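# Shelve the desk carton over its matching label

## Task

Take the carton that is on the desk and set it into the line of cartons on the wall shelf, on the empty shelf label printed with that carton's part number so the label is completely covered. The carton must stand upright, aligned with its neighbours, with its own label toward the room. All other cartons must stay where they were, neither moved nor rotated. A carton that topples or ends up leaning means failure, and the placement only counts if it stays put without the robot holding it.

## Robot and tools

ROBOT. A Hello Robot Stretch 4: an omni-wheel base, a lift carriage on a vertical mast, one telescoping arm that reaches forward, a three-joint wrist (yaw, pitch, roll) and a two-finger gripper made of flexible steel strips. It stands about 1.6 m tall; the base rim lies within 0.23 m of the base origin. There is a single arm, so joint targets are one set for it.

FRAMES. Base frame: origin on the floor below the base centre, x ahead, y to the left, z up. hand_pose is reported in this frame and marks a point between the open fingertips (link pinch); with all wrist joints at 0 its axes line up with the base frame. The printed value may be slightly off. The odometry frame is where the base frame was when the scene began; base_odometry counts wheel rotation only, so slipping shows up as travel. Heading runs -3.142 to 3.142, left positive.

execute_actions. Argument "actions": a list holding one action or none (empty returns state and images only). Argument "cameras": list of names from head_camera, head_left_camera, head_right_camera, wrist_camera, all; omitted, null or ["all"] gives every camera, [] gives none. An action may hold "base", "joints" or both, plus optional "pace" and "contact_limits"; or only {"end_of_arm": "enable_torque"}. All motions in it start at once.
- base: exactly one relative move from the current spot. translate_m, metres, -2 to 2, forward positive, no turning. strafe_m, metres, -2 to 2, left positive. rotate_rad, radians, -3.2 to 3.2, counter-clockwise seen from above positive. Counted from the base position in the latest state report.
- joints: absolute targets by name, not offsets. lift_m 0 to 1.2 m (±0.004); arm_m 0 to 0.55 m extension (±0.004); wrist_yaw_rad -1.134 to 4.276 (0 straight ahead, positive left, 3.14 stowed back, above 3.4 the arm may block); wrist_pitch_rad -1.117 to 4.259 (0 level, 1.57 pointing down, ±0.05); wrist_roll_rad -1.117 to 4.259 (0 = fingers level, positive turns clockwise viewed from behind, ±0.02); gripper_m -0.038 to 0.141 m, fingertip gap (negative means they squeeze together). Targets past a joint's range are clipped and run with a note; other bad values or unknown keys reject the whole call.
- pace: "slow", "default", "fast", "max" (base up to 0.1/0.3/0.4/0.6 m/s and 1/2/3/4 rad/s). With lift above 0.2 the base is slowed further, to 0.3 m/s and 1 rad/s at full height.
- contact_limits: {"arm_m": value}, 0 (softest) to 0.75 (firmest), default 0.5; the arm halts when it pushes harder.
A joint or base left out of an action may still be driving toward an earlier target without the status saying so. Unfold the wrist at the start with lift_m 0.4 and wrist_yaw_rad 0 together.

wait: {"seconds": 0 to 10}; commands nothing, returns state and images. zoom_image: {"camera": name, "region": [x0, y0, x1, y1]} pixels of that camera's newest full image, top-left origin, at most 504 x 504. read_manual: licence texts only. finished_scene: {"scene": number of the current scene}; final, reports success, and the goal must already hold on its own.

RESULTS. base_status and joint_status: "done"; "off_target" (resting away from target, maybe still pushing); "contact_stop_at_<key>" (hit something, holds there; the lift, arm or wheels involved go slack, a slack lift may sag under load); "limit_stop_at_<name>", including own_body (self-collision guard, common with gripper tilted up below -0.2 pitch and rolled below -0.4 or above 4) and tilt (leaning over 6 degrees: lift, arm and wheels go slack until it levels); "time_out"; "torque_fault" (a wrist or gripper motor overloaded and went limp; send enable_torque). After a stop, remaining movement calls in that reply are skipped. on_its_own lists uncommanded behaviour; "held at" is the held target, not the actual position. lidar_m: 12 distances in metres for 30-degree sectors, first straight ahead then counter-clockwise (4th left, 7th behind, 10th right); "-" is nothing seen or closer than 0.25 m; table tops count, glass and thin legs may be missed. wrist_depth_mm: 7x7 grid of median depths, 100 to 2000 mm, "-" unknown; robot parts appear. turned_by_wheels vs turned_by_imu differing by over about 0.1 rad suggests a bump or slip. base_tilt in degrees (forward, right positive) with a fixed bias up to about 1.5. motor_effort in percent, bracket = peak of last action; rest values out of range imply pushing or carrying; a load in a level gripper shifts wrist_pitch effort; wheel efforts positive mean turning right.

GRIPPING. Command a gap smaller than the carton's width; smaller pulls it toward the wrist, opening pushes it out. gripper_m reading and "done" do not prove a hold; look for a clear gripper effort change (at targets of 0 or more). If fingertips jam on a surface, raise the lift.

CAMERAS. head_camera on top of the mast facing forward and down (turn the base to look around); head_left_camera and head_right_camera are fisheyes beside it, angled more steeply, showing base and arm; wrist_camera looks along the fingers, fingertips near the image bottom.

AVOID. Driving or turning with over 1 kg held and arm_m above 0.2, especially fast; steady shoves with a high gripper or large contact limit (tipping); pressing the gripper into things (torque faults); dropping, sliding or knocking cartons, slamming and hard impacts.

Each tool is called after "Emit:" by a JSON object that holds its "method" and its "body".

## Session

Emit:
{"method": "execute_actions", "body": {"actions": []}}

Scene clock: 0.00 s.
base_odometry: x=+0.000 y=+0.000 heading=+0.000 (m, m, rad; odometry frame)
turned_by_wheels: +0.000 (rad since the last result)
turned_by_imu: +0.000 (rad since the last result)
base_tilt: forward=+0.0 right=+0.3 (deg)
lidar_m: 1.89 1.90 2.14 1.83 1.80 2.47 1.80 1.86 1.85 1.50 1.49 1.72
base_status: not commanded
joint_positions: lift_m=+0.178 arm_m=+0.001 wrist_yaw_rad=+3.219 wrist_pitch_rad=-0.001 wrist_roll_rad=-0.014 gripper_m=+0.057
joint_status: not commanded
motor_effort: lift_m=+18 arm_m=+0 wrist_yaw_rad=+1 wrist_pitch_rad=-8 wrist_roll_rad=-1 gripper_m=-2 wheel_0=+0 wheel_1=+0 wheel_2=+0 (%)
hand_pose: x=-0.1225 y=+0.0649 z=+0.3566 quat_wxyz=(-0.039, +0.001, -0.007, +0.999) (m; base frame)
wrist_depth_mm: - - 138 - - - - / - - 136 - - - - / - - 131 242 - - - / - 113 137 - - - - / 189 - - - - - - / 206 1464 213 1576 221 1661 1661 / 207 960 917 163 904 976 1060
pictures: head_camera, head_left_camera, head_right_camera, wrist_camera
Images, in order (width x height): head_camera 420x560, head_left_camera 420x672, head_right_camera 420x672, wrist_camera 616x392.

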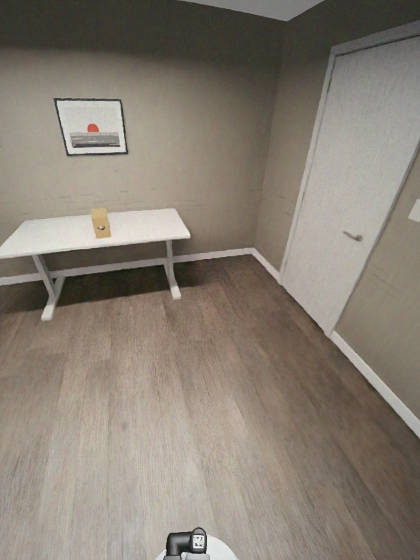

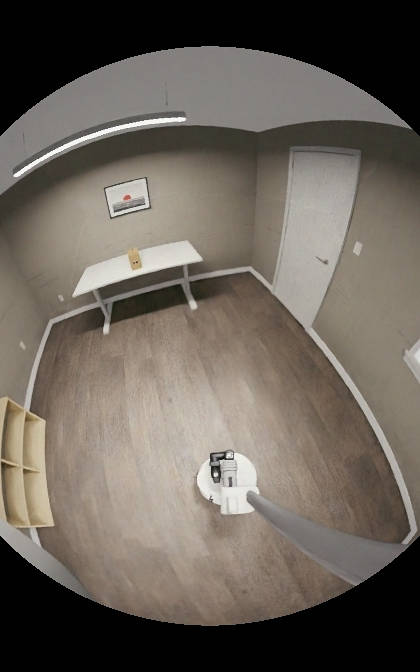

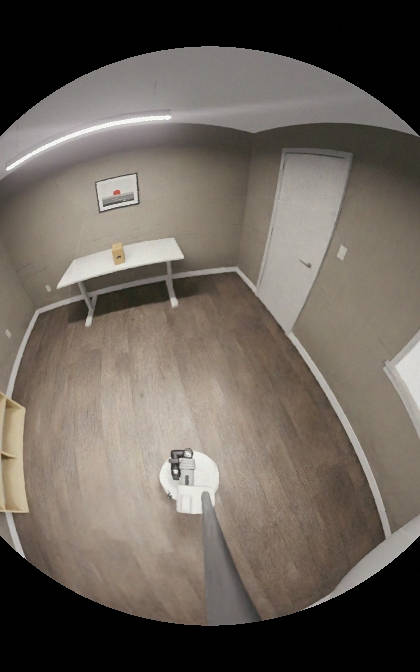

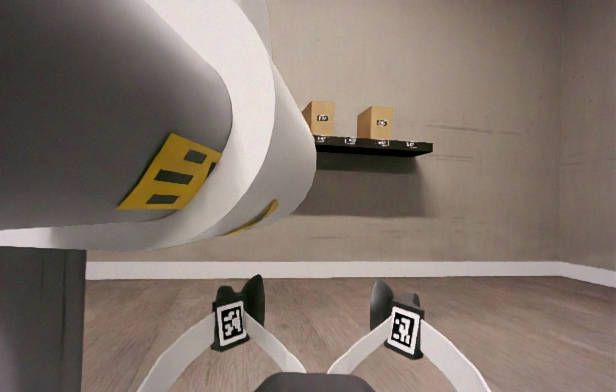

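Emit:
{"method": "execute_actions", "body": {"actions": [{"base":{"strafe_m":0.8},"joints":{"lift_m":0.9,"wrist_yaw_rad":0,"gripper_m":0.12}}]}}

Scene clock: 10.80 s.
base_odometry: x=+0.000 y=+0.800 heading=+0.000 (m, m, rad; odometry frame)
turned_by_wheels: +0.000 (rad since the last result)
turned_by_imu: +0.004 (rad since the last result)
base_tilt: forward=+0.0 right=+0.3 (deg)
lidar_m: 1.65 1.64 1.77 1.06 1.06 1.22 2.09 2.06 2.64 2.27 2.27 2.03
base_status: done
joint_positions: lift_m=+0.900 arm_m=+0.001 wrist_yaw_rad=+0.000 wrist_pitch_rad=-0.001 wrist_roll_rad=-0.014 gripper_m=+0.120
joint_status: all done
motor_effort: lift_m=+23(24) arm_m=+0(0) wrist_yaw_rad=+0(4) wrist_pitch_rad=-8(9) wrist_roll_rad=-2(0) gripper_m=-1(4) wheel_0=+0(7) wheel_1=+0(9) wheel_2=-1(2) (%)
hand_pose: x=+0.4605 y=-0.0873 z=+1.0782 quat_wxyz=(+1.000, -0.007, -0.001, +0.000) (m; base frame)
wrist_depth_mm: 1921 - - - - - - / 1921 - - - - - - / 1921 - - - - - - / 1983 - - - - - - / 1983 - - - - - - / 1921 1464 225 1983 1756 - - / 1921 - - 148 - - -
pictures: head_camera, head_left_camera, head_right_camera, wrist_camera
Images, in order (width x height): head_camera 420x560, head_left_camera 420x672, head_right_camera 420x672, wrist_camera 616x392.

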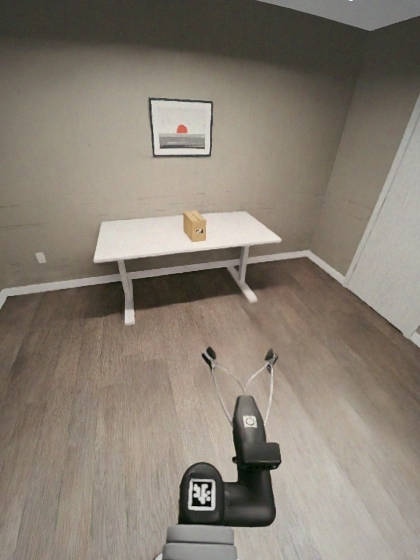

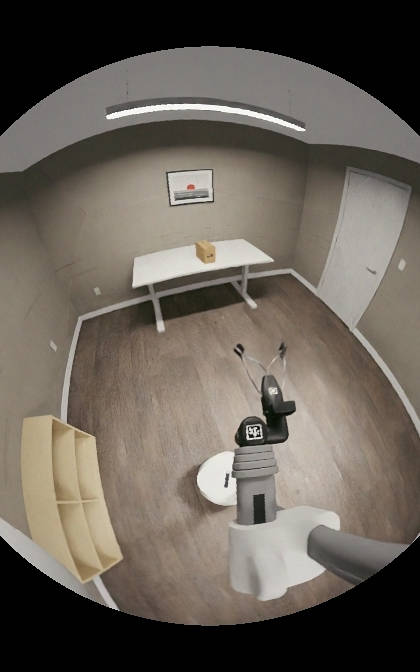

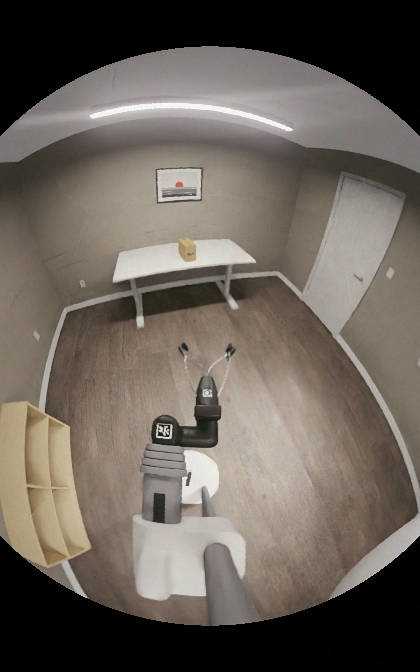

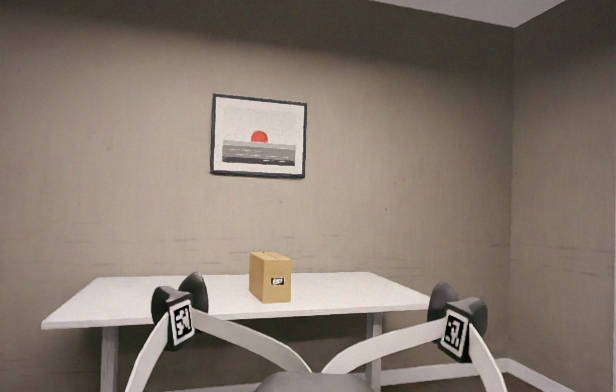

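Emit:
{"method": "execute_actions", "body": {"actions": [{"base":{"translate_m":0.75}}]}}

Scene clock: 20.20 s.
base_odometry: x=+0.750 y=+0.800 heading=+0.000 (m, m, rad; odometry frame)
turned_by_wheels: +0.000 (rad since the last result)
turned_by_imu: +0.003 (rad since the last result)
base_tilt: forward=+0.0 right=+0.3 (deg)
lidar_m: 0.93 0.92 1.08 1.70 1.30 1.48 3.06 2.79 2.50 2.06 2.02 1.12
base_status: done
joint_positions: lift_m=+0.900 arm_m=+0.001 wrist_yaw_rad=+0.000 wrist_pitch_rad=-0.001 wrist_roll_rad=-0.014 gripper_m=+0.120
joint_status: not commanded
motor_effort: lift_m=+23(23) arm_m=+0(0) wrist_yaw_rad=+0(0) wrist_pitch_rad=-7(8) wrist_roll_rad=-1(1) gripper_m=-2(1) wheel_0=-1(5) wheel_1=+0(5) wheel_2=+1(10) (%)
hand_pose: x=+0.4605 y=-0.0873 z=+1.0782 quat_wxyz=(+1.000, -0.007, -0.001, +0.000) (m; base frame)
wrist_depth_mm: 1336 1397 1499 1618 1708 1808 1921 / 1336 1430 1464 1576 1708 1808 1921 / 1336 1397 1464 1618 1708 1808 1921 / 1308 1430 1499 1576 1708 1863 1983 / 1308 1397 1499 1576 1708 1808 1921 / 1308 1308 224 1537 1537 1808 1921 / 946 904 854 148 931 946 1863
pictures: head_camera, head_left_camera, head_right_camera, wrist_camera
Images, in order (width x height): head_camera 420x560, head_left_camera 420x672, head_right_camera 420x672, wrist_camera 616x392.

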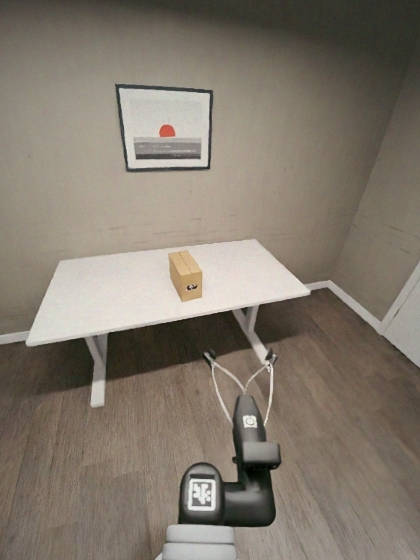

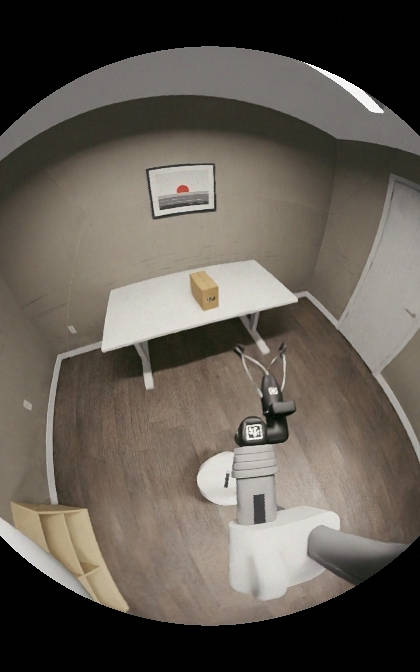

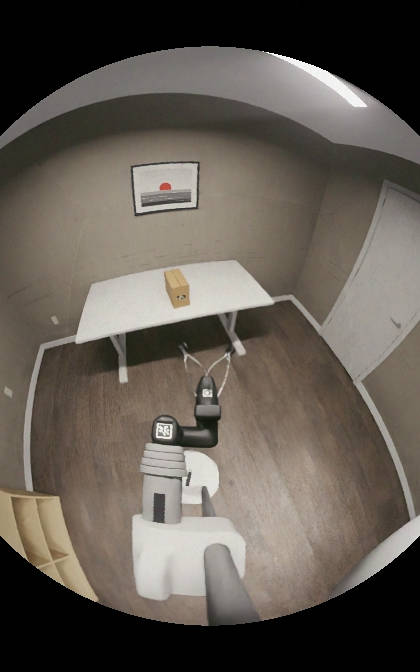

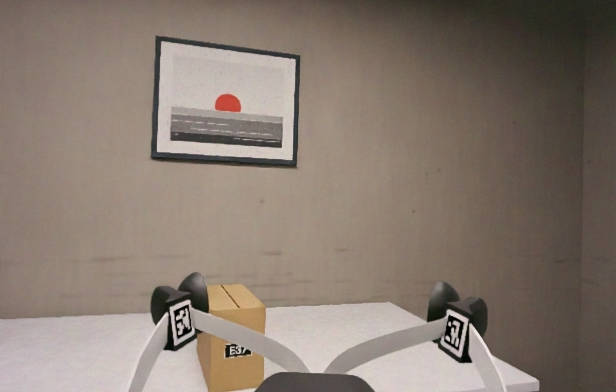

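Emit:
{"method": "execute_actions", "body": {"actions": [{"base":{"rotate_rad":0.4}}], "cameras": ["head_camera"]}}

Emit:
{"method": "execute_actions", "body": {"actions": [{"base":{"strafe_m":-0.28}}], "cameras": ["head_camera","wrist_camera"]}}

Scene clock: 31.17 s.
base_odometry: x=+0.750 y=+0.800 heading=+0.400 (m, m, rad; odometry frame)
turned_by_wheels: +0.400 (rad since the last result)
turned_by_imu: +0.401 (rad since the last result)
base_tilt: forward=+0.0 right=+0.3 (deg)
lidar_m: 0.90 1.01 1.71 1.28 1.40 2.64 3.05 2.70 2.11 2.00 1.29 0.97
base_status: done
joint_positions: lift_m=+0.900 arm_m=+0.001 wrist_yaw_rad=+0.000 wrist_pitch_rad=-0.001 wrist_roll_rad=-0.014 gripper_m=+0.120
joint_status: not commanded
motor_effort: lift_m=+22(23) arm_m=+0(0) wrist_yaw_rad=+0(0) wrist_pitch_rad=-7(9) wrist_roll_rad=-1(0) gripper_m=-1(1) wheel_0=+0(4) wheel_1=-2(6) wheel_2=+1(6) (%)
hand_pose: x=+0.4604 y=-0.0873 z=+1.0782 quat_wxyz=(+1.000, -0.007, -0.001, +0.000) (m; base frame)
wrist_depth_mm: 1618 1576 1537 1499 1464 1430 1397 / 1618 1576 1576 1499 1464 1397 1397 / 1661 1576 1537 1499 1430 1397 1366 / 1618 1576 1499 1464 1464 1430 1366 / 1618 1537 1537 1464 1464 1430 1397 / 1661 1576 224 1464 1281 1308 1397 / 1576 904 917 148 778 778 1042
pictures: head_camera
Images, in order (width x height): head_camera 420x560.

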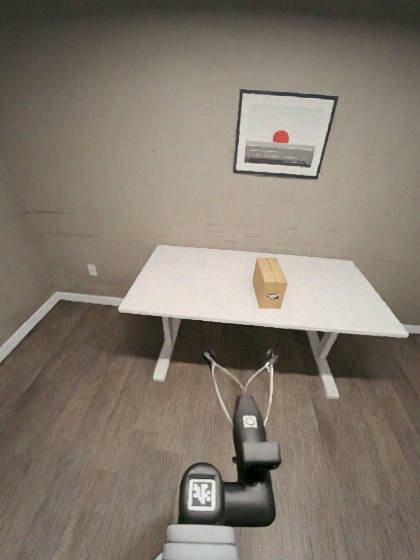

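Scene clock: 33.43 s.
base_odometry: x=+0.859 y=+0.542 heading=+0.400 (m, m, rad; odometry frame)
turned_by_wheels: +0.000 (rad since the last result)
turned_by_imu: +0.000 (rad since the last result)
base_tilt: forward=+0.0 right=+0.3 (deg)
lidar_m: 0.90 0.97 2.01 1.56 1.69 2.92 3.07 2.36 1.81 1.71 1.88 0.93
base_status: done
joint_positions: lift_m=+0.900 arm_m=+0.001 wrist_yaw_rad=+0.000 wrist_pitch_rad=-0.001 wrist_roll_rad=-0.014 gripper_m=+0.120
joint_status: not commanded
motor_effort: lift_m=+22(23) arm_m=+0(0) wrist_yaw_rad=+1(0) wrist_pitch_rad=-8(7) wrist_roll_rad=+0(1) gripper_m=-1(0) wheel_0=-1(6) wheel_1=+1(7) wheel_2=+0(1) (%)
hand_pose: x=+0.4604 y=-0.0873 z=+1.0783 quat_wxyz=(+1.000, -0.007, -0.001, +0.000) (m; base frame)
wrist_depth_mm: 1618 1576 1499 1464 1464 1430 1366 / 1618 1537 1537 1464 1430 1430 1366 / 1618 1537 1499 1464 1430 1430 1366 / 1576 1576 1537 1464 1430 1397 1366 / 1618 1537 1499 1464 1430 1366 1366 / 1576 1308 224 1255 1397 1336 1336 / 946 904 917 148 946 946 1078
pictures: head_camera, wrist_camera
Images, in order (width x height): head_camera 420x560, wrist_camera 616x392.

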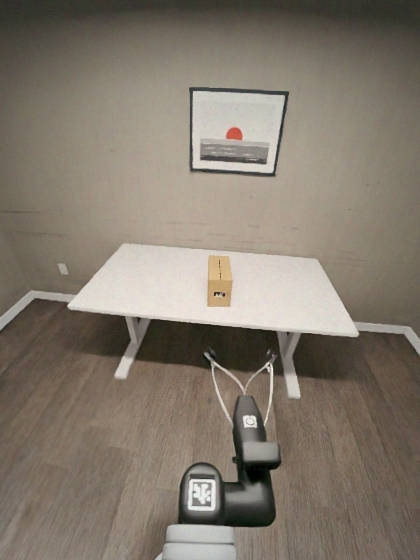

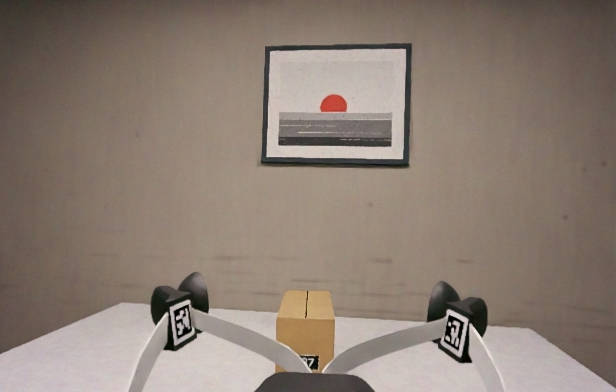

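Emit:
{"method": "execute_actions", "body": {"actions": [{"base":{"translate_m":0.4},"joints":{"lift_m":0.68,"gripper_m":0.141}}], "cameras": ["head_camera","wrist_camera"]}}

Scene clock: 51.70 s.
base_odometry: x=+1.228 y=+0.698 heading=+0.400 (m, m, rad; odometry frame)
turned_by_wheels: +0.000 (rad since the last result)
turned_by_imu: +0.002 (rad since the last result)
base_tilt: forward=-0.1 right=+0.3 (deg)
lidar_m: 0.49 0.55 0.81 1.64 1.65 3.04 3.49 2.39 1.82 1.77 0.69 0.52
base_status: done
joint_positions: lift_m=+0.680 arm_m=+0.001 wrist_yaw_rad=+0.000 wrist_pitch_rad=-0.001 wrist_roll_rad=-0.014 gripper_m=+0.141
joint_status: all done
motor_effort: lift_m=+13(19) arm_m=+0(0) wrist_yaw_rad=+0(0) wrist_pitch_rad=-8(8) wrist_roll_rad=-1(1) gripper_m=-1(5) wheel_0=+1(5) wheel_1=+1(7) wheel_2=+1(10) (%)
hand_pose: x=+0.4604 y=-0.0874 z=+0.8590 quat_wxyz=(+1.000, -0.007, -0.001, +0.000) (m; base frame)
wrist_depth_mm: 1182 1160 1098 1060 1025 1025 991 / 1182 1138 1118 1060 1042 1025 1008 / 1182 1138 1098 1078 1060 1025 991 / 1160 1138 1098 1060 1042 1025 991 / 1138 1118 1098 397 1042 1025 991 / 668 564 397 394 741 213 778 / 445 427 427 149 442 449 492
pictures: head_camera, wrist_camera
Images, in order (width x height): head_camera 420x560, wrist_camera 616x392.

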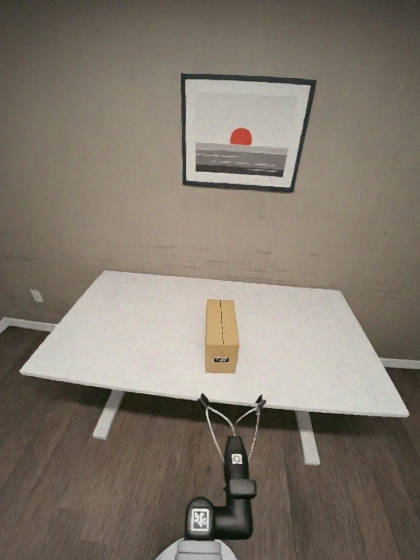

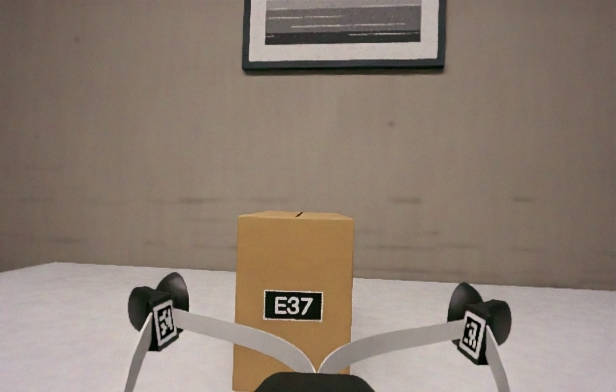

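Emit:
{"method": "execute_actions", "body": {"actions": [{"base":{"strafe_m":0.015},"joints":{"lift_m":0.66,"arm_m":0.1},"pace":"slow"}], "cameras": ["head_camera","wrist_camera"]}}

Scene clock: 63.33 s.
base_odometry: x=+1.222 y=+0.712 heading=+0.401 (m, m, rad; odometry frame)
turned_by_wheels: +0.000 (rad since the last result)
turned_by_imu: +0.002 (rad since the last result)
base_tilt: forward=+0.0 right=+0.3 (deg)
lidar_m: 0.50 0.54 0.83 1.61 1.60 3.01 3.47 2.39 1.87 1.79 0.68 0.53
base_status: done
joint_positions: lift_m=+0.660 arm_m=+0.099 wrist_yaw_rad=+0.000 wrist_pitch_rad=-0.001 wrist_roll_rad=-0.014 gripper_m=+0.141
joint_status: all done
motor_effort: lift_m=+13(15) arm_m=+7(7) wrist_yaw_rad=+0(1) wrist_pitch_rad=-8(9) wrist_roll_rad=+0(0) gripper_m=+2(1) wheel_0=+0(3) wheel_1=+3(4) wheel_2=+0(1) (%)
hand_pose: x=+0.5582 y=-0.0874 z=+0.8390 quat_wxyz=(+1.000, -0.007, -0.001, +0.000) (m; base frame)
wrist_depth_mm: 1078 1042 1025 960 931 931 904 / 1060 1042 1008 976 946 931 904 / 1060 1025 1008 976 946 931 917 / 1060 1042 991 300 931 917 904 / 1060 1025 904 298 931 917 904 / 597 504 298 297 597 214 691 / 399 379 362 149 373 399 442
pictures: head_camera, wrist_camera
Images, in order (width x height): head_camera 420x560, wrist_camera 616x392.

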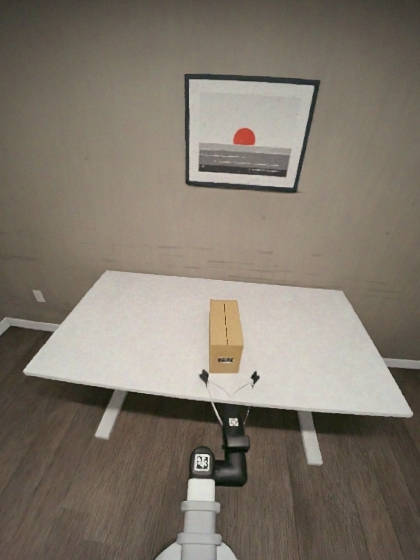

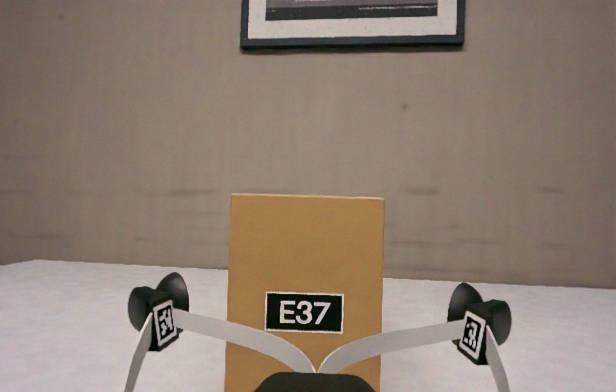

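Centered. Extend.

Emit:
{"method": "execute_actions", "body": {"actions": [{"joints":{"arm_m":0.25},"pace":"slow","contact_limits":{"arm_m":0.2}}], "cameras": ["head_camera","wrist_camera"]}}

Scene clock: 71.80 s.
base_odometry: x=+1.222 y=+0.712 heading=+0.401 (m, m, rad; odometry frame)
turned_by_wheels: +0.000 (rad since the last result)
turned_by_imu: +0.002 (rad since the last result)
base_tilt: forward=+0.0 right=+0.3 (deg)
lidar_m: 0.53 0.54 0.83 1.63 1.64 2.98 3.48 2.39 1.85 1.77 0.70 0.53
base_status: not commanded
joint_positions: lift_m=+0.660 arm_m=+0.249 wrist_yaw_rad=+0.000 wrist_pitch_rad=-0.001 wrist_roll_rad=-0.014 gripper_m=+0.141
joint_status: all done
motor_effort: lift_m=+13(13) arm_m=+7(8) wrist_yaw_rad=+0(0) wrist_pitch_rad=-7(8) wrist_roll_rad=-1(1) gripper_m=+1(0) wheel_0=+0(0) wheel_1=+3(3) wheel_2=+0(0) (%)
contact_limits: arm_m 0.2
hand_pose: x=+0.7082 y=-0.0874 z=+0.8390 quat_wxyz=(+1.000, -0.007, -0.001, +0.000) (m; base frame)
wrist_depth_mm: 904 891 842 820 809 788 768 / 904 878 854 831 809 788 768 / 904 878 854 831 809 788 768 / 904 878 196 191 187 788 759 / 891 866 194 189 185 778 759 / 591 500 192 189 185 213 691 / 397 377 193 149 183 379 439
pictures: head_camera, wrist_camera
Images, in order (width x height): head_camera 420x560, wrist_camera 616x392.

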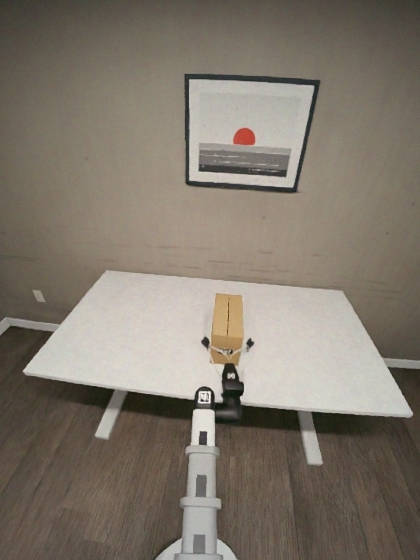

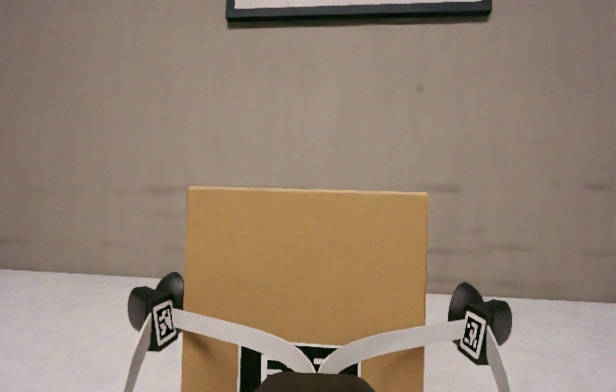

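Emit:
{"method": "execute_actions", "body": {"actions": [{"joints":{"arm_m":0.29},"pace":"slow","contact_limits":{"arm_m":0.2}}], "cameras": ["head_camera","wrist_camera"]}}

Scene clock: 87.70 s.
base_odometry: x=+1.222 y=+0.712 heading=+0.401 (m, m, rad; odometry frame)
turned_by_wheels: +0.000 (rad since the last result)
turned_by_imu: +0.001 (rad since the last result)
base_tilt: forward=+0.0 right=+0.3 (deg)
lidar_m: 0.51 0.55 0.82 1.62 1.65 3.02 3.48 2.36 1.82 1.80 0.71 0.54
base_status: not commanded
joint_positions: lift_m=+0.660 arm_m=+0.289 wrist_yaw_rad=+0.000 wrist_pitch_rad=-0.001 wrist_roll_rad=-0.014 gripper_m=+0.141
joint_status: all done
motor_effort: lift_m=+13(14) arm_m=+7(6) wrist_yaw_rad=+0(1) wrist_pitch_rad=-8(7) wrist_roll_rad=+0(0) gripper_m=+0(1) wheel_0=+1(0) wheel_1=+3(3) wheel_2=+1(0) (%)
contact_limits: arm_m 0.2
hand_pose: x=+0.7482 y=-0.0874 z=+0.8390 quat_wxyz=(+1.000, -0.007, -0.001, +0.000) (m; base frame)
wrist_depth_mm: 866 842 820 788 768 750 732 / 866 842 809 788 778 759 732 / 854 831 809 788 768 741 732 / 854 831 196 191 187 741 732 / 842 831 195 189 185 741 723 / 591 500 193 189 185 213 691 / 397 379 193 149 183 379 436
pictures: head_camera, wrist_camera
Images, in order (width x height): head_camera 420x560, wrist_camera 616x392.

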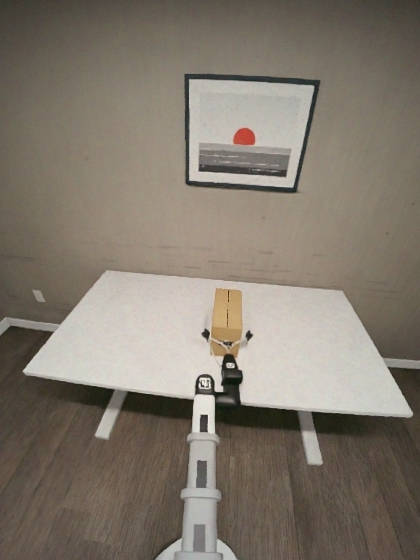

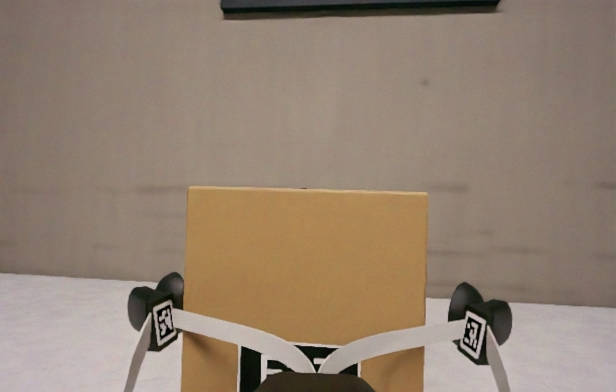

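The carton is being pushed, so it's seated in the fingers. Grip.

Emit:
{"method": "execute_actions", "body": {"actions": [{"joints":{"gripper_m":0.05}}], "cameras": ["head_camera","wrist_camera"]}}

Emit:
{"method": "execute_actions", "body": {"actions": [{"joints":{"lift_m":0.72},"pace":"slow"}], "cameras": ["head_camera","wrist_camera"]}}

Scene clock: 97.03 s.
base_odometry: x=+1.222 y=+0.712 heading=+0.401 (m, m, rad; odometry frame)
turned_by_wheels: +0.000 (rad since the last result)
turned_by_imu: +0.001 (rad since the last result)
base_tilt: forward=+0.0 right=+0.3 (deg)
lidar_m: 0.53 0.55 0.84 1.63 1.64 3.00 3.48 2.36 1.85 1.79 0.67 0.51
base_status: not commanded
joint_positions: lift_m=+0.660 arm_m=+0.289 wrist_yaw_rad=+0.000 wrist_pitch_rad=-0.001 wrist_roll_rad=-0.014 gripper_m=+0.050
joint_status: all done
motor_effort: lift_m=+13(13) arm_m=+7(7) wrist_yaw_rad=+0(1) wrist_pitch_rad=-9(8) wrist_roll_rad=+0(1) gripper_m=-20(21) wheel_0=+0(0) wheel_1=+3(3) wheel_2=+0(0) (%)
hand_pose: x=+0.7482 y=-0.0874 z=+0.8390 quat_wxyz=(+1.000, -0.007, -0.001, +0.000) (m; base frame)
wrist_depth_mm: 866 831 820 788 759 750 732 / 866 842 809 788 768 750 732 / 854 831 809 788 768 750 732 / 854 831 177 175 173 741 723 / 854 831 176 174 172 741 723 / 591 549 175 173 172 603 683 / 392 353 174 173 171 172 436
pictures: head_camera, wrist_camera
Images, in order (width x height): head_camera 420x560, wrist_camera 616x392.

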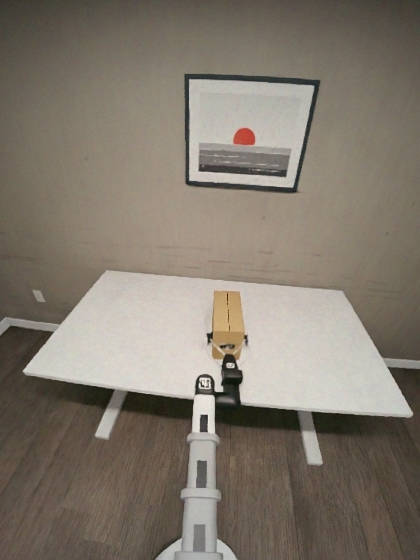

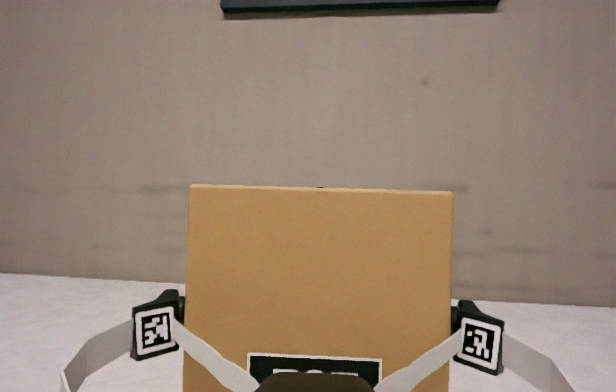

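Scene clock: 98.40 s.
base_odometry: x=+1.222 y=+0.712 heading=+0.401 (m, m, rad; odometry frame)
turned_by_wheels: +0.000 (rad since the last result)
turned_by_imu: +0.000 (rad since the last result)
base_tilt: forward=+0.0 right=+0.3 (deg)
lidar_m: 0.51 0.56 0.80 1.61 1.65 3.00 3.48 2.40 1.86 1.78 0.69 0.53
base_status: not commanded
joint_positions: lift_m=+0.720 arm_m=+0.289 wrist_yaw_rad=+0.000 wrist_pitch_rad=+0.000 wrist_roll_rad=-0.014 gripper_m=+0.050
joint_status: all done
motor_effort: lift_m=+24(27) arm_m=+7(7) wrist_yaw_rad=+0(1) wrist_pitch_rad=-12(12) wrist_roll_rad=-2(2) gripper_m=-20(17) wheel_0=+0(0) wheel_1=+3(3) wheel_2=+0(0) (%)
hand_pose: x=+0.7482 y=-0.0874 z=+0.8977 quat_wxyz=(+1.000, -0.007, +0.000, +0.000) (m; base frame)
wrist_depth_mm: 866 842 809 778 750 741 732 / 866 831 809 798 778 741 732 / 854 831 809 788 759 741 732 / 866 820 178 177 175 741 732 / 854 831 177 175 173 741 723 / 788 732 175 174 172 732 723 / 521 473 174 172 171 173 580
pictures: head_camera, wrist_camera
Images, in order (width x height): head_camera 420x560, wrist_camera 616x392.

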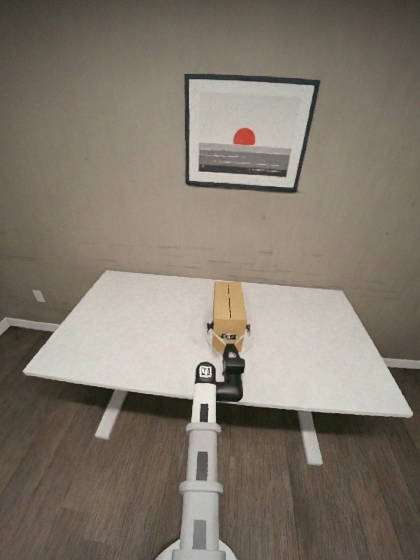

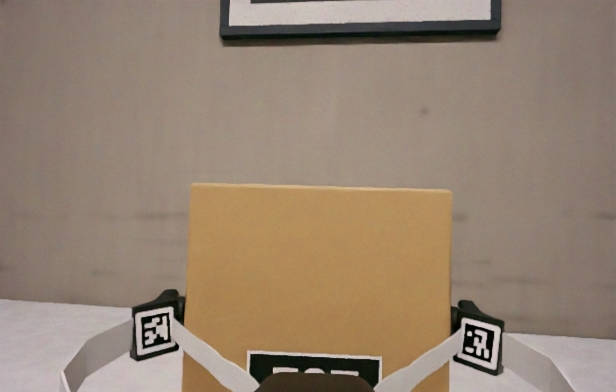

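Emit:
{"method": "execute_actions", "body": {"actions": [{"base":{"translate_m":-0.5},"joints":{"arm_m":0.0}}], "cameras": []}}

Emit:
{"method": "execute_actions", "body": {"actions": [{"base":{"rotate_rad":2.74},"pace":"slow"}]}}

Scene clock: 109.73 s.
base_odometry: x=+0.761 y=+0.517 heading=+0.400 (m, m, rad; odometry frame)
turned_by_wheels: +0.000 (rad since the last result)
turned_by_imu: +0.001 (rad since the last result)
base_tilt: forward=+0.0 right=+0.3 (deg)
lidar_m: 0.39 1.06 1.99 1.56 1.70 2.81 2.93 2.33 1.83 1.74 1.88 0.41
base_status: done
joint_positions: lift_m=+0.720 arm_m=+0.002 wrist_yaw_rad=+0.000 wrist_pitch_rad=+0.000 wrist_roll_rad=-0.014 gripper_m=+0.050
joint_status: all done
motor_effort: lift_m=+24(24) arm_m=-7(8) wrist_yaw_rad=+2(0) wrist_pitch_rad=-13(13) wrist_roll_rad=+0(1) gripper_m=-19(20) wheel_0=+0(3) wheel_1=+0(7) wheel_2=-2(6) (%)
hand_pose: x=+0.4616 y=-0.0874 z=+0.8977 quat_wxyz=(+1.000, -0.007, +0.000, +0.000) (m; base frame)
wrist_depth_mm: 1708 1661 1618 1576 1537 1499 1464 / 1756 1708 1618 1576 1499 1499 1464 / 1708 1661 1618 1576 1499 1464 1430 / 1708 1661 179 176 175 1464 1430 / 1661 1618 177 175 173 1464 1430 / 991 842 175 174 172 820 917 / 1661 1182 174 172 171 173 1430
pictures: none
No camera images: the call's "cameras" was empty. Leave "cameras" out to get every camera's image.

Scene clock: 113.77 s.
base_odometry: x=+0.761 y=+0.517 heading=+3.140 (m, m, rad; odometry frame)
turned_by_wheels: +2.740 (rad since the last result)
turned_by_imu: +2.741 (rad since the last result)
base_tilt: forward=+0.0 right=+0.3 (deg)
lidar_m: 0.38 2.67 2.12 1.80 1.75 1.97 1.00 1.01 1.13 1.96 1.56 0.45
base_status: done
joint_positions: lift_m=+0.720 arm_m=+0.002 wrist_yaw_rad=+0.000 wrist_pitch_rad=+0.000 wrist_roll_rad=-0.014 gripper_m=+0.050
joint_status: not commanded
motor_effort: lift_m=+23(24) arm_m=-7(7) wrist_yaw_rad=+1(1) wrist_pitch_rad=-13(13) wrist_roll_rad=-1(0) gripper_m=-19(20) wheel_0=+0(5) wheel_1=-2(5) wheel_2=-1(7) (%)
hand_pose: x=+0.4616 y=-0.0874 z=+0.8977 quat_wxyz=(+1.000, -0.007, +0.000, +0.000) (m; base frame)
wrist_depth_mm: - - - - - - 1921 / - - - - - - 1921 / - - - - - - 1921 / - - 178 177 175 - 1921 / - - 177 175 173 - 1921 / - - 176 174 172 - 1921 / - 1921 174 172 171 173 1808
pictures: head_camera, head_left_camera, head_right_camera, wrist_camera
Images, in order (width x height): head_camera 420x560, head_left_camera 420x672, head_right_camera 420x672, wrist_camera 616x392.

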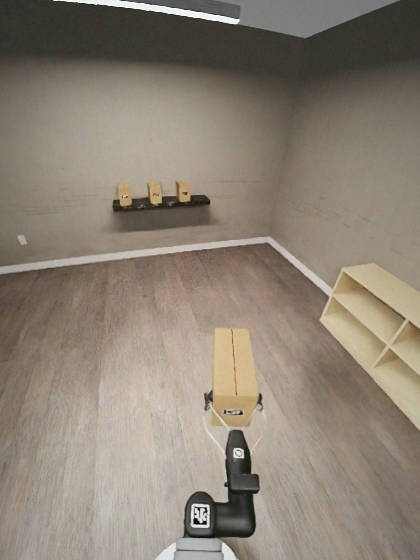

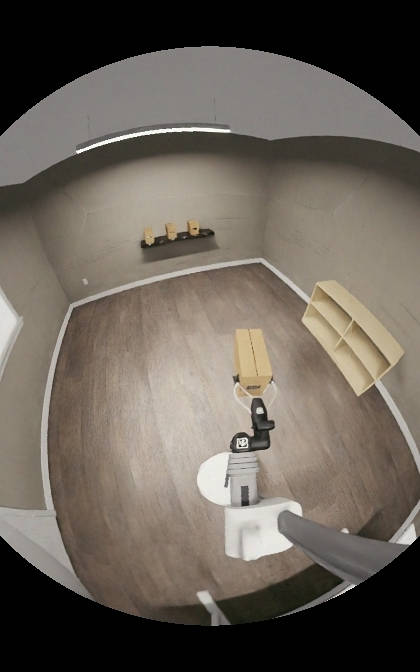

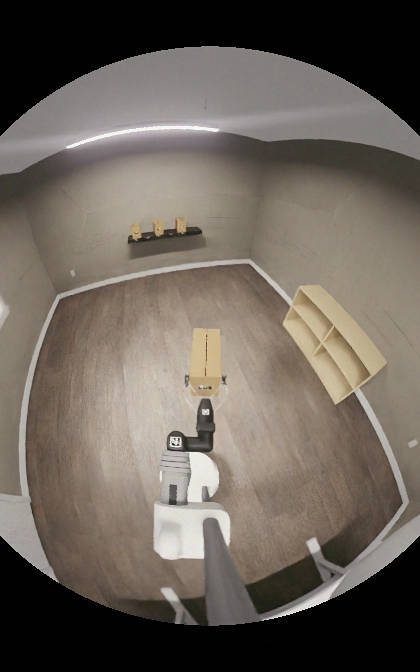

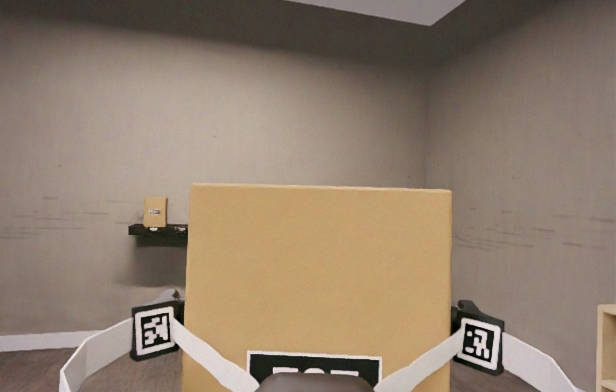

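Emit:
{"method": "execute_actions", "body": {"actions": [{"base":{"translate_m":1.4}}]}}

Scene clock: 124.77 s.
base_odometry: x=-0.639 y=+0.518 heading=+3.140 (m, m, rad; odometry frame)
turned_by_wheels: +0.000 (rad since the last result)
turned_by_imu: +0.005 (rad since the last result)
base_tilt: forward=+0.0 right=+0.3 (deg)
lidar_m: 0.37 1.35 1.84 2.20 2.18 2.50 3.15 2.35 1.36 1.13 1.21 0.41
base_status: done
joint_positions: lift_m=+0.720 arm_m=+0.002 wrist_yaw_rad=+0.000 wrist_pitch_rad=+0.000 wrist_roll_rad=-0.014 gripper_m=+0.050
joint_status: not commanded
motor_effort: lift_m=+23(23) arm_m=-7(7) wrist_yaw_rad=+1(1) wrist_pitch_rad=-13(13) wrist_roll_rad=+0(1) gripper_m=-21(20) wheel_0=+0(1) wheel_1=+2(4) wheel_2=+0(8) (%)
hand_pose: x=+0.4616 y=-0.0874 z=+0.8977 quat_wxyz=(+1.000, -0.007, +0.000, +0.000) (m; base frame)
wrist_depth_mm: 1255 1308 1397 1499 1618 1708 1499 / 1255 1336 1397 1499 1576 1708 1537 / 1255 1308 1397 1499 1576 1708 1499 / 1255 1336 178 177 175 1708 1464 / 1025 1138 177 175 173 1661 1464 / 1255 1281 175 174 172 1661 1464 / 1255 1281 174 172 171 173 1397
pictures: head_camera, head_left_camera, head_right_camera, wrist_camera
Images, in order (width x height): head_camera 420x560, head_left_camera 420x672, head_right_camera 420x672, wrist_camera 616x392.

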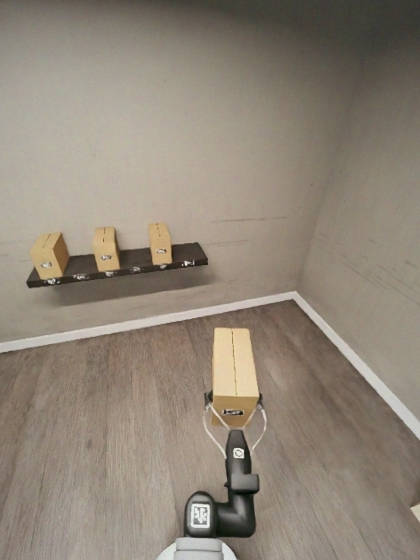

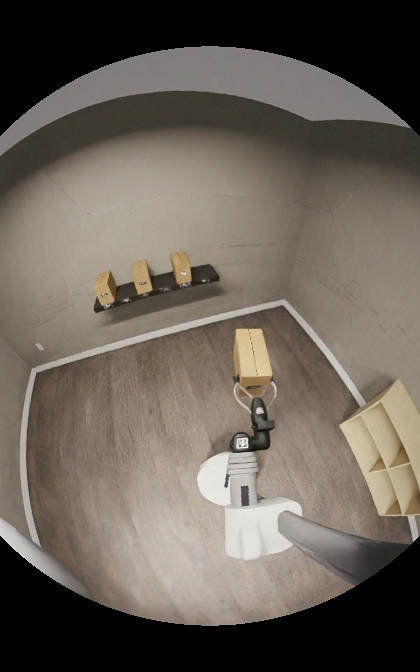

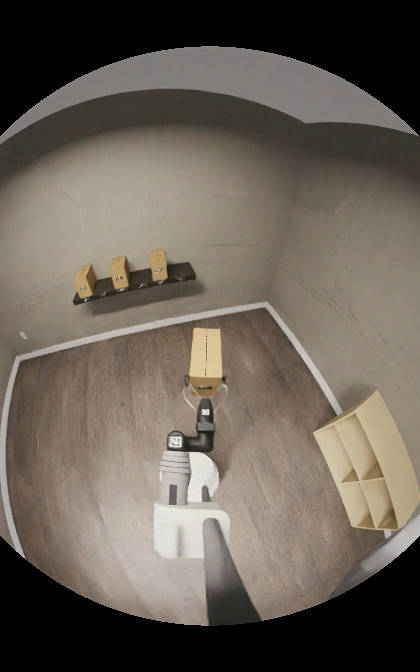

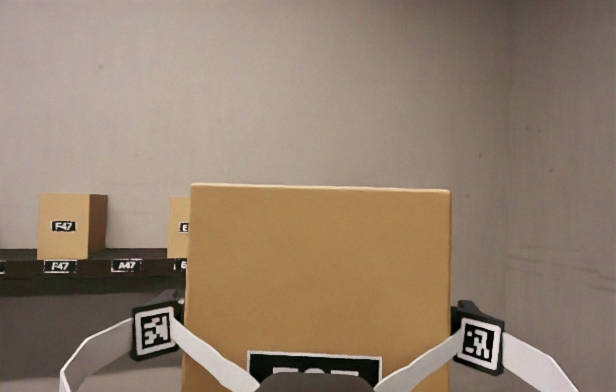

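Emit:
{"method": "execute_actions", "body": {"actions": [{"base":{"rotate_rad":0.3},"pace":"slow"}]}}

Scene clock: 143.87 s.
base_odometry: x=-0.639 y=+0.518 heading=-2.843 (m, m, rad; odometry frame)
turned_by_wheels: +0.300 (rad since the last result)
turned_by_imu: +0.301 (rad since the last result)
base_tilt: forward=+0.0 right=+0.3 (deg)
lidar_m: 0.39 1.42 2.27 2.18 2.29 2.48 3.16 1.65 1.20 1.14 1.53 0.41
base_status: done
joint_positions: lift_m=+0.720 arm_m=+0.002 wrist_yaw_rad=+0.000 wrist_pitch_rad=+0.000 wrist_roll_rad=-0.014 gripper_m=+0.050
joint_status: not commanded
motor_effort: lift_m=+23(23) arm_m=-7(7) wrist_yaw_rad=+1(1) wrist_pitch_rad=-13(12) wrist_roll_rad=-1(0) gripper_m=-21(20) wheel_0=+0(1) wheel_1=+0(4) wheel_2=-1(3) (%)
hand_pose: x=+0.4616 y=-0.0874 z=+0.8977 quat_wxyz=(+1.000, -0.007, +0.000, +0.000) (m; base frame)
wrist_depth_mm: 1430 1397 1397 1397 1397 1430 1397 / 1430 1430 1397 1430 1397 1397 1397 / 1397 1430 1397 1430 1397 1397 1366 / 1430 1397 179 177 175 1397 1366 / 1397 1160 177 175 173 1397 1397 / 1397 1430 176 174 172 1397 1366 / 1397 1397 174 173 171 173 1366
pictures: head_camera, head_left_camera, head_right_camera, wrist_camera
Images, in order (width x height): head_camera 420x560, head_left_camera 420x672, head_right_camera 420x672, wrist_camera 616x392.

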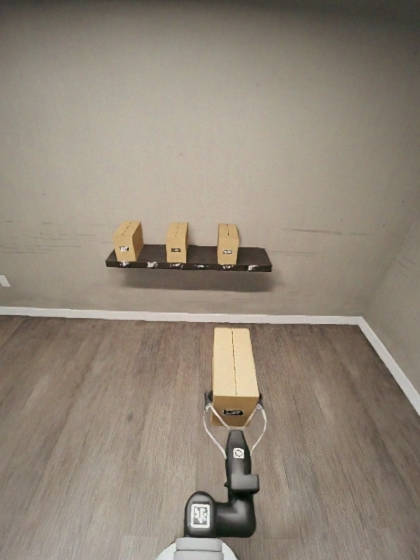

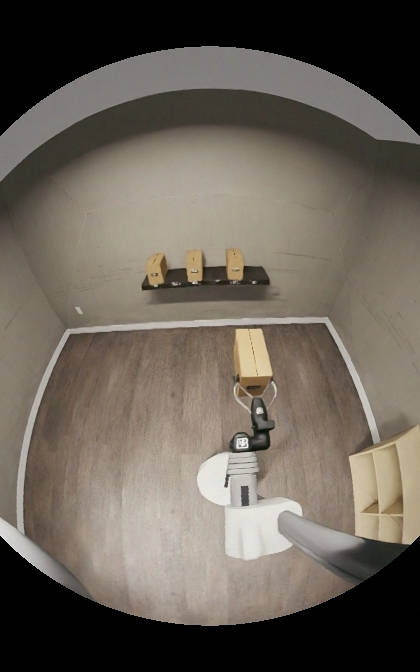

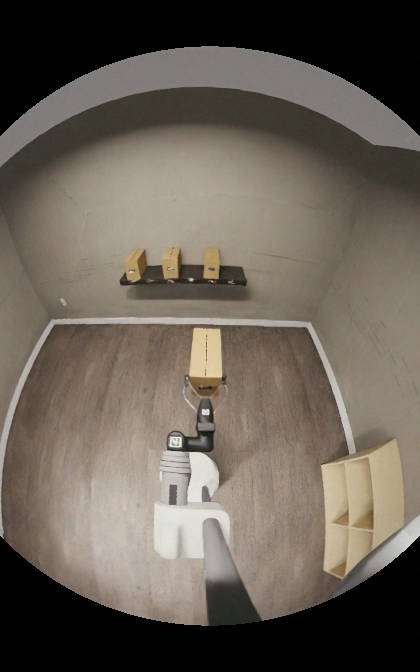

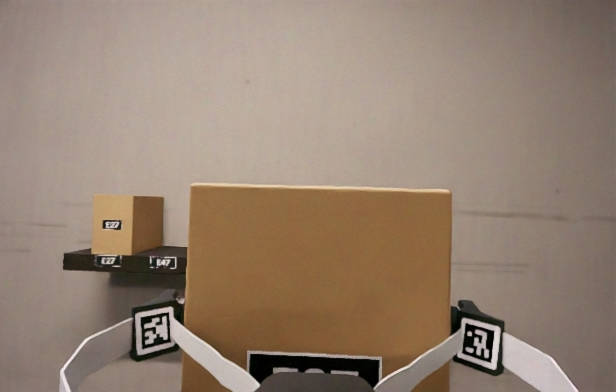

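Square now. Zoom on the labels.

Emit:
{"method": "zoom_image", "body": {"camera": "head_camera", "region": [95, 210, 285, 290]}}

Region (95, 210, 285, 290) of head_camera's 420x560 image, scaled by 2.653, with more detail than that image has; it fills the top 212 rows of this view, and the rest is white.

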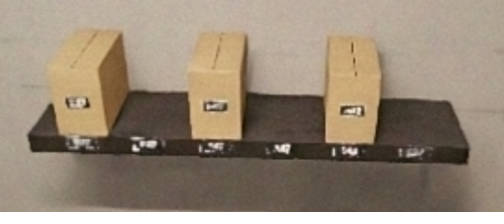

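Emit:
{"method": "execute_actions", "body": {"actions": [{"base":{"strafe_m":0.5}}], "cameras": ["head_camera","wrist_camera"]}}

Scene clock: 171.80 s.
base_odometry: x=-0.492 y=+0.041 heading=-2.843 (m, m, rad; odometry frame)
turned_by_wheels: +0.000 (rad since the last result)
turned_by_imu: +0.003 (rad since the last result)
base_tilt: forward=+0.0 right=+0.3 (deg)
lidar_m: 0.38 1.68 1.80 1.69 1.76 2.36 3.16 2.46 1.70 1.62 2.08 0.45
base_status: done
joint_positions: lift_m=+0.720 arm_m=+0.002 wrist_yaw_rad=+0.000 wrist_pitch_rad=+0.000 wrist_roll_rad=-0.014 gripper_m=+0.050
joint_status: not commanded
motor_effort: lift_m=+23(24) arm_m=-7(7) wrist_yaw_rad=+1(1) wrist_pitch_rad=-13(13) wrist_roll_rad=+0(0) gripper_m=-20(20) wheel_0=+1(8) wheel_1=-1(8) wheel_2=-1(2) (%)
hand_pose: x=+0.4616 y=-0.0874 z=+0.8977 quat_wxyz=(+1.000, -0.007, +0.000, +0.000) (m; base frame)
wrist_depth_mm: 1397 1397 1430 1397 1397 1397 1397 / 1430 1397 1397 1397 1397 1366 1397 / 1430 1397 1397 1366 1397 1397 1366 / 1397 1397 179 176 175 1397 1366 / 1397 1397 177 175 173 1138 1366 / 1397 1430 175 174 172 1366 1366 / 1397 1397 174 172 171 173 1366
pictures: head_camera, wrist_camera
Images, in order (width x height): head_camera 420x560, wrist_camera 616x392.

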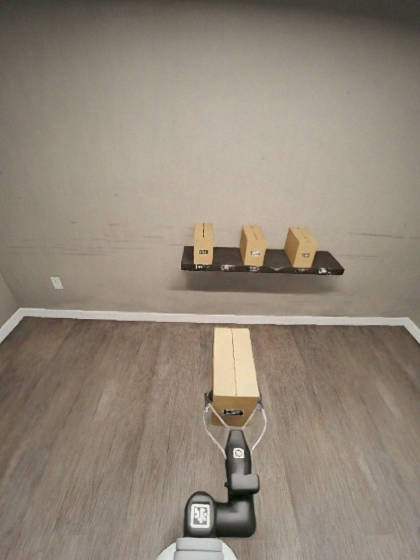

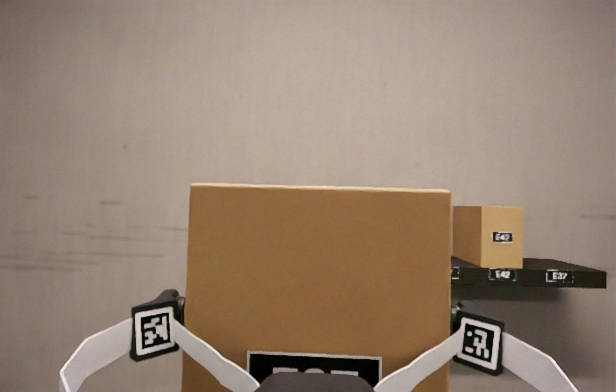

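Emit:
{"method": "zoom_image", "body": {"camera": "wrist_camera", "region": [440, 190, 616, 300]}}

Region (440, 190, 616, 300) of wrist_camera's 616x392 image, scaled by 2.864; it fills the top 315 rows of this view, and the rest is white.

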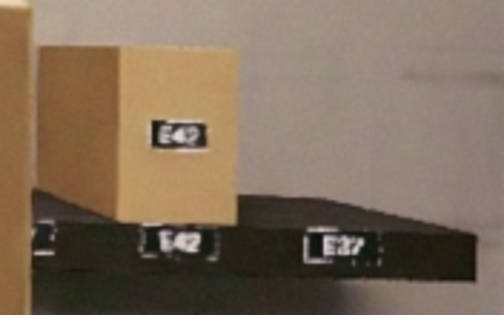

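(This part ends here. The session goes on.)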